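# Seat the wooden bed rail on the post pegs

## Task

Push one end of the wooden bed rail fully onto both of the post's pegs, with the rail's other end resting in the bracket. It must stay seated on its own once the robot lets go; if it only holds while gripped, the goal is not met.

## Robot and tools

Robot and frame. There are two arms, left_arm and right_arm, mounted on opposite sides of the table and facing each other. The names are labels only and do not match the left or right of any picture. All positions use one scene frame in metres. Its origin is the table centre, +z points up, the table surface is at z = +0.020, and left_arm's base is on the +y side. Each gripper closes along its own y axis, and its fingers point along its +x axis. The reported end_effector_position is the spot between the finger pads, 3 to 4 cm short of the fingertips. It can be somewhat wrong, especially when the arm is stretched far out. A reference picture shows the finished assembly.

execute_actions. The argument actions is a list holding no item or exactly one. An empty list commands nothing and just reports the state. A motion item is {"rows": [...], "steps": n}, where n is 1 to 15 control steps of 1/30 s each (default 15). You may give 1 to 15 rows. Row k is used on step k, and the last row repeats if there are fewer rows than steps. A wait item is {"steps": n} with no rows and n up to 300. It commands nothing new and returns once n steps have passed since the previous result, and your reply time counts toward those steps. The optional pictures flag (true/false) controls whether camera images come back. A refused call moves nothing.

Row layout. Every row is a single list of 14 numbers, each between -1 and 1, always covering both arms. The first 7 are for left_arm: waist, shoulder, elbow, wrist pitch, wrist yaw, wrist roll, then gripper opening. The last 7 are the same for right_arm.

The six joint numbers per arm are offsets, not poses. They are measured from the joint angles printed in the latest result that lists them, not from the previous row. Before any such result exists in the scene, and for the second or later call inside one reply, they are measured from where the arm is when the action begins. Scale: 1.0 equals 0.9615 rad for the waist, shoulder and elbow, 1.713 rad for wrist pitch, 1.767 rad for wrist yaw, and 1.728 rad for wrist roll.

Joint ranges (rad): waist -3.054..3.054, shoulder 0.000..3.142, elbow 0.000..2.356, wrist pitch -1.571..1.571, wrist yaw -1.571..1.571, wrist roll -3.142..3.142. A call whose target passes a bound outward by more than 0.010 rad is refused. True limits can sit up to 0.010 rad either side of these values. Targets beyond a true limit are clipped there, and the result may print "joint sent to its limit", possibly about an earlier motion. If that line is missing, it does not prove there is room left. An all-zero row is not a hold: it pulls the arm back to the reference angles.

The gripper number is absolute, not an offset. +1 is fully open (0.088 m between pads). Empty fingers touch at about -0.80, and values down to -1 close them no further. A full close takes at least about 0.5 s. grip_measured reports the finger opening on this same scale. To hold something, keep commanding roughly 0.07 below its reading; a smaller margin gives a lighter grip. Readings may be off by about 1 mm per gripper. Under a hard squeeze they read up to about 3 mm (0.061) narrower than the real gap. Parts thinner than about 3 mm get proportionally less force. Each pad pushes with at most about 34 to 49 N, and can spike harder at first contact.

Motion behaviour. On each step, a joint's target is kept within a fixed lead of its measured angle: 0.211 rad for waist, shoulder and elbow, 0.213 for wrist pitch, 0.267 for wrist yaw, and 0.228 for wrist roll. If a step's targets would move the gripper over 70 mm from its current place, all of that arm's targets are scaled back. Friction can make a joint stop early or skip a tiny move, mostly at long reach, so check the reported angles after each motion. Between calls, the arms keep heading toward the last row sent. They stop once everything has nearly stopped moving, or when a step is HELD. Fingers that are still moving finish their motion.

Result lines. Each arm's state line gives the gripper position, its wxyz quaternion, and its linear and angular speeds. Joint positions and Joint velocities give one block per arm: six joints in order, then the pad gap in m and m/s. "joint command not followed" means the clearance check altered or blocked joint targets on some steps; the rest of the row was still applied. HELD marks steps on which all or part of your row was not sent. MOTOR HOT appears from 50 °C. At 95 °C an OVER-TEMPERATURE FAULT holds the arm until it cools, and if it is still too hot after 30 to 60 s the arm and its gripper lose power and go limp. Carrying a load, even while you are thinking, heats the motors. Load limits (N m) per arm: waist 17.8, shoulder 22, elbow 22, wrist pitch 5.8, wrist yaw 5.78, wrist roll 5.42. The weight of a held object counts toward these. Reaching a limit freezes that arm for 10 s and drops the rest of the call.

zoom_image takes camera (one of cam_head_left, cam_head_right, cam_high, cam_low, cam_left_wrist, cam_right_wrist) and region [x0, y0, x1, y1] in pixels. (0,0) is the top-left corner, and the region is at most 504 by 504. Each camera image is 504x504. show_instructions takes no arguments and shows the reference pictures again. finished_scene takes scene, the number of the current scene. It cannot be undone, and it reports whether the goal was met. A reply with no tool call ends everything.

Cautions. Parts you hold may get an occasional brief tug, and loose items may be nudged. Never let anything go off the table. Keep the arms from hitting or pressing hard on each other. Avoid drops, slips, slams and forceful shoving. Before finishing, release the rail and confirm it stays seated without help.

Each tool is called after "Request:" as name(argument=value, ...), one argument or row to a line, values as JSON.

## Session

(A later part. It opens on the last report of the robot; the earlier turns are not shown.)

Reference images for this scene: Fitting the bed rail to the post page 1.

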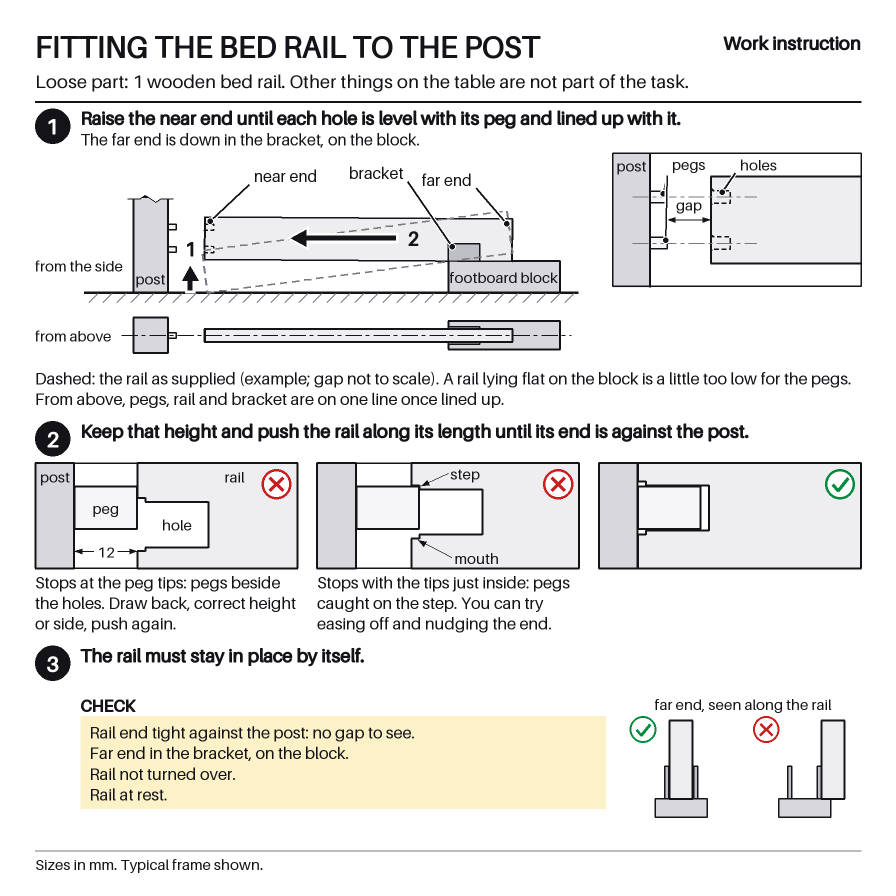

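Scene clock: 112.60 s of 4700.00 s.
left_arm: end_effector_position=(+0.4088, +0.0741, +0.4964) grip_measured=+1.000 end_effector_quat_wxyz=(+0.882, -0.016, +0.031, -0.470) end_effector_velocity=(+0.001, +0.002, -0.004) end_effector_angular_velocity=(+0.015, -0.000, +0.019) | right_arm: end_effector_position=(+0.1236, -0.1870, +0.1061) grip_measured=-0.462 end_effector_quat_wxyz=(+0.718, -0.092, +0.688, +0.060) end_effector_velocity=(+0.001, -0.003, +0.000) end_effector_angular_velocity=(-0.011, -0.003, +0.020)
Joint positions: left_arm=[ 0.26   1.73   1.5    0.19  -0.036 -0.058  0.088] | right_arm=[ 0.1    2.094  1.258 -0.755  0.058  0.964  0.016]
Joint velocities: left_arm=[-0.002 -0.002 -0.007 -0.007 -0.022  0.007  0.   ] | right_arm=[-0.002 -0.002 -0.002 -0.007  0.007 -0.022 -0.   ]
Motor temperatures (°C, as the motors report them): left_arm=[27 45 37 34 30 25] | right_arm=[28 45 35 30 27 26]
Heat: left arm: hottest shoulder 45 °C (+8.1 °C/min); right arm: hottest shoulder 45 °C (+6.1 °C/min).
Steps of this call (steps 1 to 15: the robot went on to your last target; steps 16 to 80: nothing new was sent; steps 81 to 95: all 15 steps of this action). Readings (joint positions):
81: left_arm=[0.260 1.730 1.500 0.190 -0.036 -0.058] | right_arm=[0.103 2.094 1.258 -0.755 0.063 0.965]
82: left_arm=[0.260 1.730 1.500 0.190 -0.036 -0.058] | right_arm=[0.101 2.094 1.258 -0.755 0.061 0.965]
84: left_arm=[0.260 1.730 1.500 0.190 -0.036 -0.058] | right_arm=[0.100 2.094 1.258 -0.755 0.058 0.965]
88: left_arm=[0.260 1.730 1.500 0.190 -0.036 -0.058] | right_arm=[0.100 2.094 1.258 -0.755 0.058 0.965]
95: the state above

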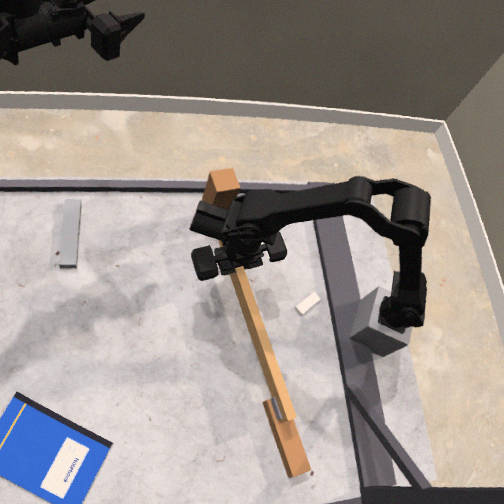

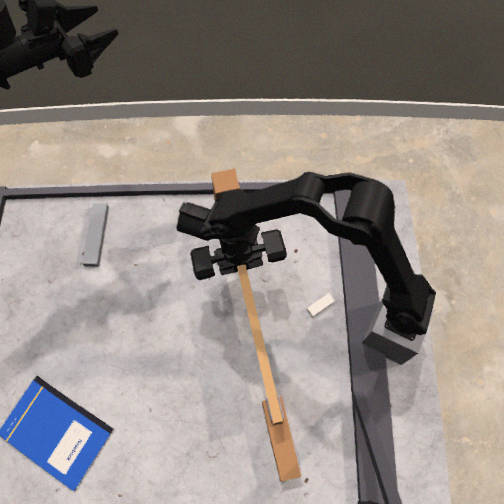

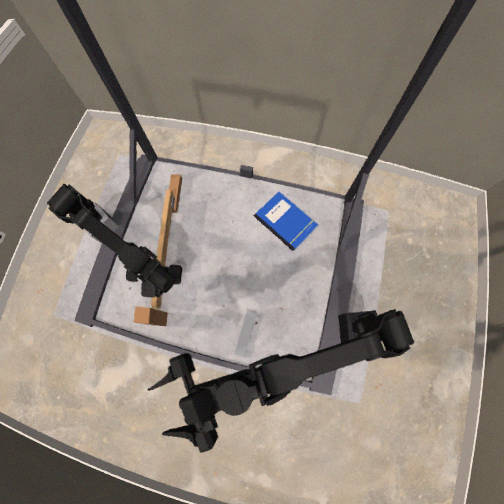

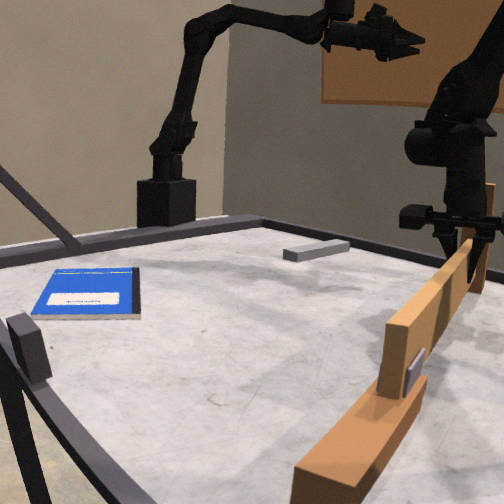

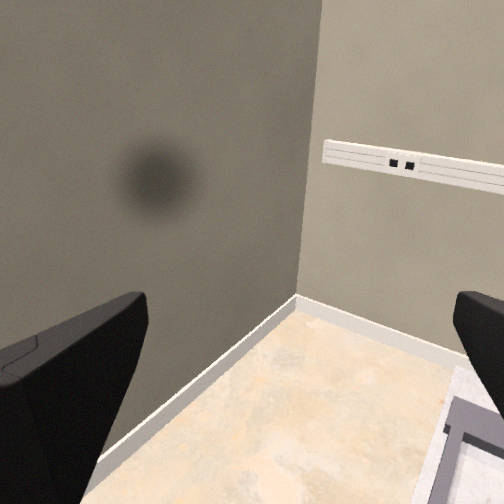

